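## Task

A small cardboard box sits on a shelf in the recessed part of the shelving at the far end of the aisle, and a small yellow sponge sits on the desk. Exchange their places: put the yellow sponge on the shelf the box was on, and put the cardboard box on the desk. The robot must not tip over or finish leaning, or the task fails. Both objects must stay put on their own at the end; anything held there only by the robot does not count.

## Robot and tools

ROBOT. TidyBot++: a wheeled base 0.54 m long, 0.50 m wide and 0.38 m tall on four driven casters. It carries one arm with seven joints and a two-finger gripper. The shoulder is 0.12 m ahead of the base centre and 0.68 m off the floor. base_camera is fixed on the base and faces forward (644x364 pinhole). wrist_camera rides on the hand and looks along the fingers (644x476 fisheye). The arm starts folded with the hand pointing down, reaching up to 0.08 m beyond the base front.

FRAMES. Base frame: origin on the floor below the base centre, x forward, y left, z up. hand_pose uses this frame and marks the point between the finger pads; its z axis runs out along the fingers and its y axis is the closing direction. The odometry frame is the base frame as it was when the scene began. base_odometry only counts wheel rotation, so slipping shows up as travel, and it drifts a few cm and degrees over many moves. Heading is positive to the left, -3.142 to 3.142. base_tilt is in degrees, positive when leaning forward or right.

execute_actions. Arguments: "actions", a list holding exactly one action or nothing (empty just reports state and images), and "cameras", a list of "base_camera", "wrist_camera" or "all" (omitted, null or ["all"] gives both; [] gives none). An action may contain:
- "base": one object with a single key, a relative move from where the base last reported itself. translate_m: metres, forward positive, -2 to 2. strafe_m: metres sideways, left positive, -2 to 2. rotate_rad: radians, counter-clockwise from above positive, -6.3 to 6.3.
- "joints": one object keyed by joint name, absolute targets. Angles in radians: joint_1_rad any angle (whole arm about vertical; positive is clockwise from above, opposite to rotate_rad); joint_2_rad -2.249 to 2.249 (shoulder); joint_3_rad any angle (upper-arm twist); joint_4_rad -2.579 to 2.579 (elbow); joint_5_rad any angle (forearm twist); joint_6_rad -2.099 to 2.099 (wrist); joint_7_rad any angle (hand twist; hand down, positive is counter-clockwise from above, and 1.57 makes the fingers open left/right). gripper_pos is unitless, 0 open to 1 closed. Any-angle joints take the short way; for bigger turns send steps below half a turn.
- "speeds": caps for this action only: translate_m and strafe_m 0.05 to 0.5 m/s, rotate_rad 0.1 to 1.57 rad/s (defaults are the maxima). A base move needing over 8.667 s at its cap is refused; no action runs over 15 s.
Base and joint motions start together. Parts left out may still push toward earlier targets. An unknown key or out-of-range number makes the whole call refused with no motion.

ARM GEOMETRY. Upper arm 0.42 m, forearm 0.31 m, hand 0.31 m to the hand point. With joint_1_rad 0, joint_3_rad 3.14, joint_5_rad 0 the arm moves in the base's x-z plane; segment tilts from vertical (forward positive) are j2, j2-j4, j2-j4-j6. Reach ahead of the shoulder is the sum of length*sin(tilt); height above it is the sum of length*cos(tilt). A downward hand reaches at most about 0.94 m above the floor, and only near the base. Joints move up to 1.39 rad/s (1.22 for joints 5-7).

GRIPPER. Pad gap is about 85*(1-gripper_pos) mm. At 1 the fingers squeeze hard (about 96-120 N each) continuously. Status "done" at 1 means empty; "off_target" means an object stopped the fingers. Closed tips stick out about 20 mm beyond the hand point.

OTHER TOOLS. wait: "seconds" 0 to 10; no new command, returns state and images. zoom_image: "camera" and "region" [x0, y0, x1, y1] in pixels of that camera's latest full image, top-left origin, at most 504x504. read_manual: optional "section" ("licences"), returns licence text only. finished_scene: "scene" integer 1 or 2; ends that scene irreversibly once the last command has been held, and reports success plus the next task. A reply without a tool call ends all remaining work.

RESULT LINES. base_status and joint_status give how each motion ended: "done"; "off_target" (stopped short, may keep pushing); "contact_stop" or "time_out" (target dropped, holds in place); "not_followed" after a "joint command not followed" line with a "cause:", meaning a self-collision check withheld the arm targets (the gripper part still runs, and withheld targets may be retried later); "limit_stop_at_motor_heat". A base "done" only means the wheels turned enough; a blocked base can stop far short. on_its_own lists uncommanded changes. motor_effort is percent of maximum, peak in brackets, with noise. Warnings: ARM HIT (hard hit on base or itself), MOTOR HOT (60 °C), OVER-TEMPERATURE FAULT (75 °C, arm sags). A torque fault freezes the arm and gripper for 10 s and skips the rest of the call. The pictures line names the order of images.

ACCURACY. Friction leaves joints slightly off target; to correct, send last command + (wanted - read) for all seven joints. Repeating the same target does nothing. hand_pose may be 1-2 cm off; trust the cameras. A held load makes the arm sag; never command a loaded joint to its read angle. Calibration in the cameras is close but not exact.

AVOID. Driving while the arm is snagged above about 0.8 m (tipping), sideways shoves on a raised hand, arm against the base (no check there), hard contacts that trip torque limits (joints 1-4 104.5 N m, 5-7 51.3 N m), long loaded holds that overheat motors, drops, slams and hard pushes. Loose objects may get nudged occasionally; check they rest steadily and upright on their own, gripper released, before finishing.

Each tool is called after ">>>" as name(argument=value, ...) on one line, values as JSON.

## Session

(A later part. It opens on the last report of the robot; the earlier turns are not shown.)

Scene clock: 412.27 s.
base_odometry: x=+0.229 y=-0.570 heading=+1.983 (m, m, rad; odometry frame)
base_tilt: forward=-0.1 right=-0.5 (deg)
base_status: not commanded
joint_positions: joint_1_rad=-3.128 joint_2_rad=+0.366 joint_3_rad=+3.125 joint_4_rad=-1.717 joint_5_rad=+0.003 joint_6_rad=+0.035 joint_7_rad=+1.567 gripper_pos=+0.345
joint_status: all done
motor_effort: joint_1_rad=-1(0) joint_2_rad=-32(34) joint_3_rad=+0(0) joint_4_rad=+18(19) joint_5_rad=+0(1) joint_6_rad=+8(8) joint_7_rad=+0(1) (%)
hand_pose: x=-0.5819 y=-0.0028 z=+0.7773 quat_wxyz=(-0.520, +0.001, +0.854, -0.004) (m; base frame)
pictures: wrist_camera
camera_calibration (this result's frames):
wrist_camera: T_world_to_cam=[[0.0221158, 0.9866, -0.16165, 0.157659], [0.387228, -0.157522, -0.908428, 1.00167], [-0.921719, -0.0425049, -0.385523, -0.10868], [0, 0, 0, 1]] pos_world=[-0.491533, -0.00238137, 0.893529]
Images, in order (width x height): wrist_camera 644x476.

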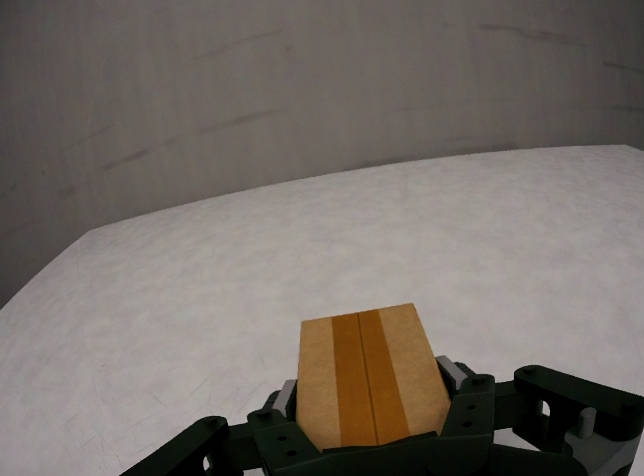

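The elbow gave way slightly (contact at the expected height). Release and lift off.

>>> execute_actions(actions=[{"joints": {"gripper_pos": 0.0}}], cameras=["wrist_camera"])

>>> execute_actions(actions=[{"joints": {"joint_2_rad": 0.24}}], cameras=["wrist_camera"])

Scene clock: 419.47 s.
base_odometry: x=+0.229 y=-0.570 heading=+1.983 (m, m, rad; odometry frame)
base_tilt: forward=-0.2 right=-0.5 (deg)
base_status: not commanded
joint_positions: joint_1_rad=-3.128 joint_2_rad=+0.366 joint_3_rad=+3.125 joint_4_rad=-1.717 joint_5_rad=+0.003 joint_6_rad=+0.035 joint_7_rad=+1.567 gripper_pos=+0.000
joint_status: all done
motor_effort: joint_1_rad=-1(1) joint_2_rad=-32(32) joint_3_rad=+0(0) joint_4_rad=+17(18) joint_5_rad=+0(0) joint_6_rad=+8(8) joint_7_rad=-1(1) (%)
hand_pose: x=-0.5819 y=-0.0028 z=+0.7773 quat_wxyz=(-0.520, +0.001, +0.854, -0.004) (m; base frame)
pictures: wrist_camera
camera_calibration (this result's frames):
wrist_camera: T_world_to_cam=[[0.0221157, 0.9866, -0.16165, 0.157659], [0.387228, -0.157522, -0.908428, 1.00167], [-0.921719, -0.042505, -0.385523, -0.10868], [0, 0, 0, 1]] pos_world=[-0.491533, -0.00238143, 0.89353]
Images, in order (width x height): wrist_camera 644x476.

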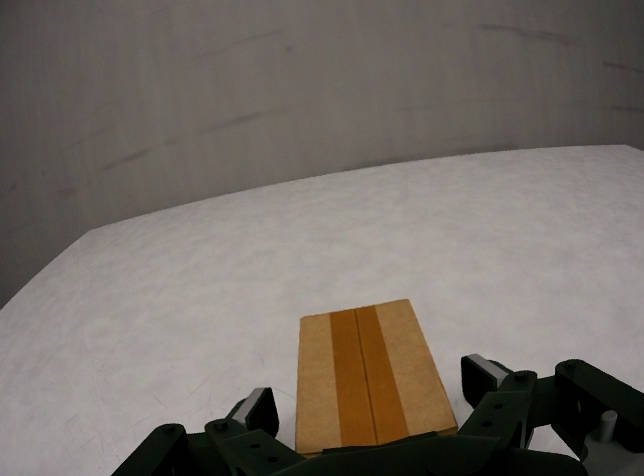

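Scene clock: 420.53 s.
base_odometry: x=+0.229 y=-0.570 heading=+1.983 (m, m, rad; odometry frame)
base_tilt: forward=-0.2 right=-0.6 (deg)
base_status: not commanded
joint_positions: joint_1_rad=-3.128 joint_2_rad=+0.244 joint_3_rad=+3.125 joint_4_rad=-1.715 joint_5_rad=+0.003 joint_6_rad=+0.035 joint_7_rad=+1.567 gripper_pos=+0.000
joint_status: all done
motor_effort: joint_1_rad=+0(1) joint_2_rad=-29(34) joint_3_rad=+0(1) joint_4_rad=+18(19) joint_5_rad=+1(1) joint_6_rad=+8(8) joint_7_rad=-1(0) (%)
hand_pose: x=-0.5654 y=-0.0030 z=+0.8631 quat_wxyz=(-0.572, +0.000, +0.821, -0.003) (m; base frame)
pictures: wrist_camera
camera_calibration (this result's frames):
wrist_camera: T_world_to_cam=[[0.00205626, 0.986859, -0.161572, 0.159969], [0.271863, -0.156039, -0.949601, 1.04349], [-0.962334, -0.0419729, -0.268611, -0.184309], [0, 0, 0, 1]] pos_world=[-0.461383, -0.00277692, 0.967243]
Images, in order (width x height): wrist_camera 644x476.

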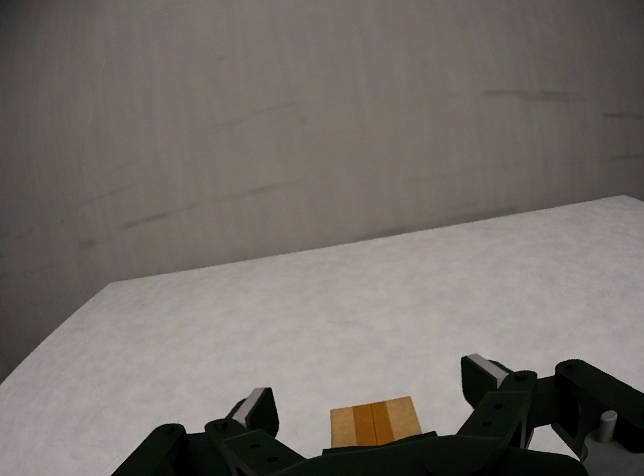

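>>> finished_scene(scene=2)

The scene is finished: the task was done.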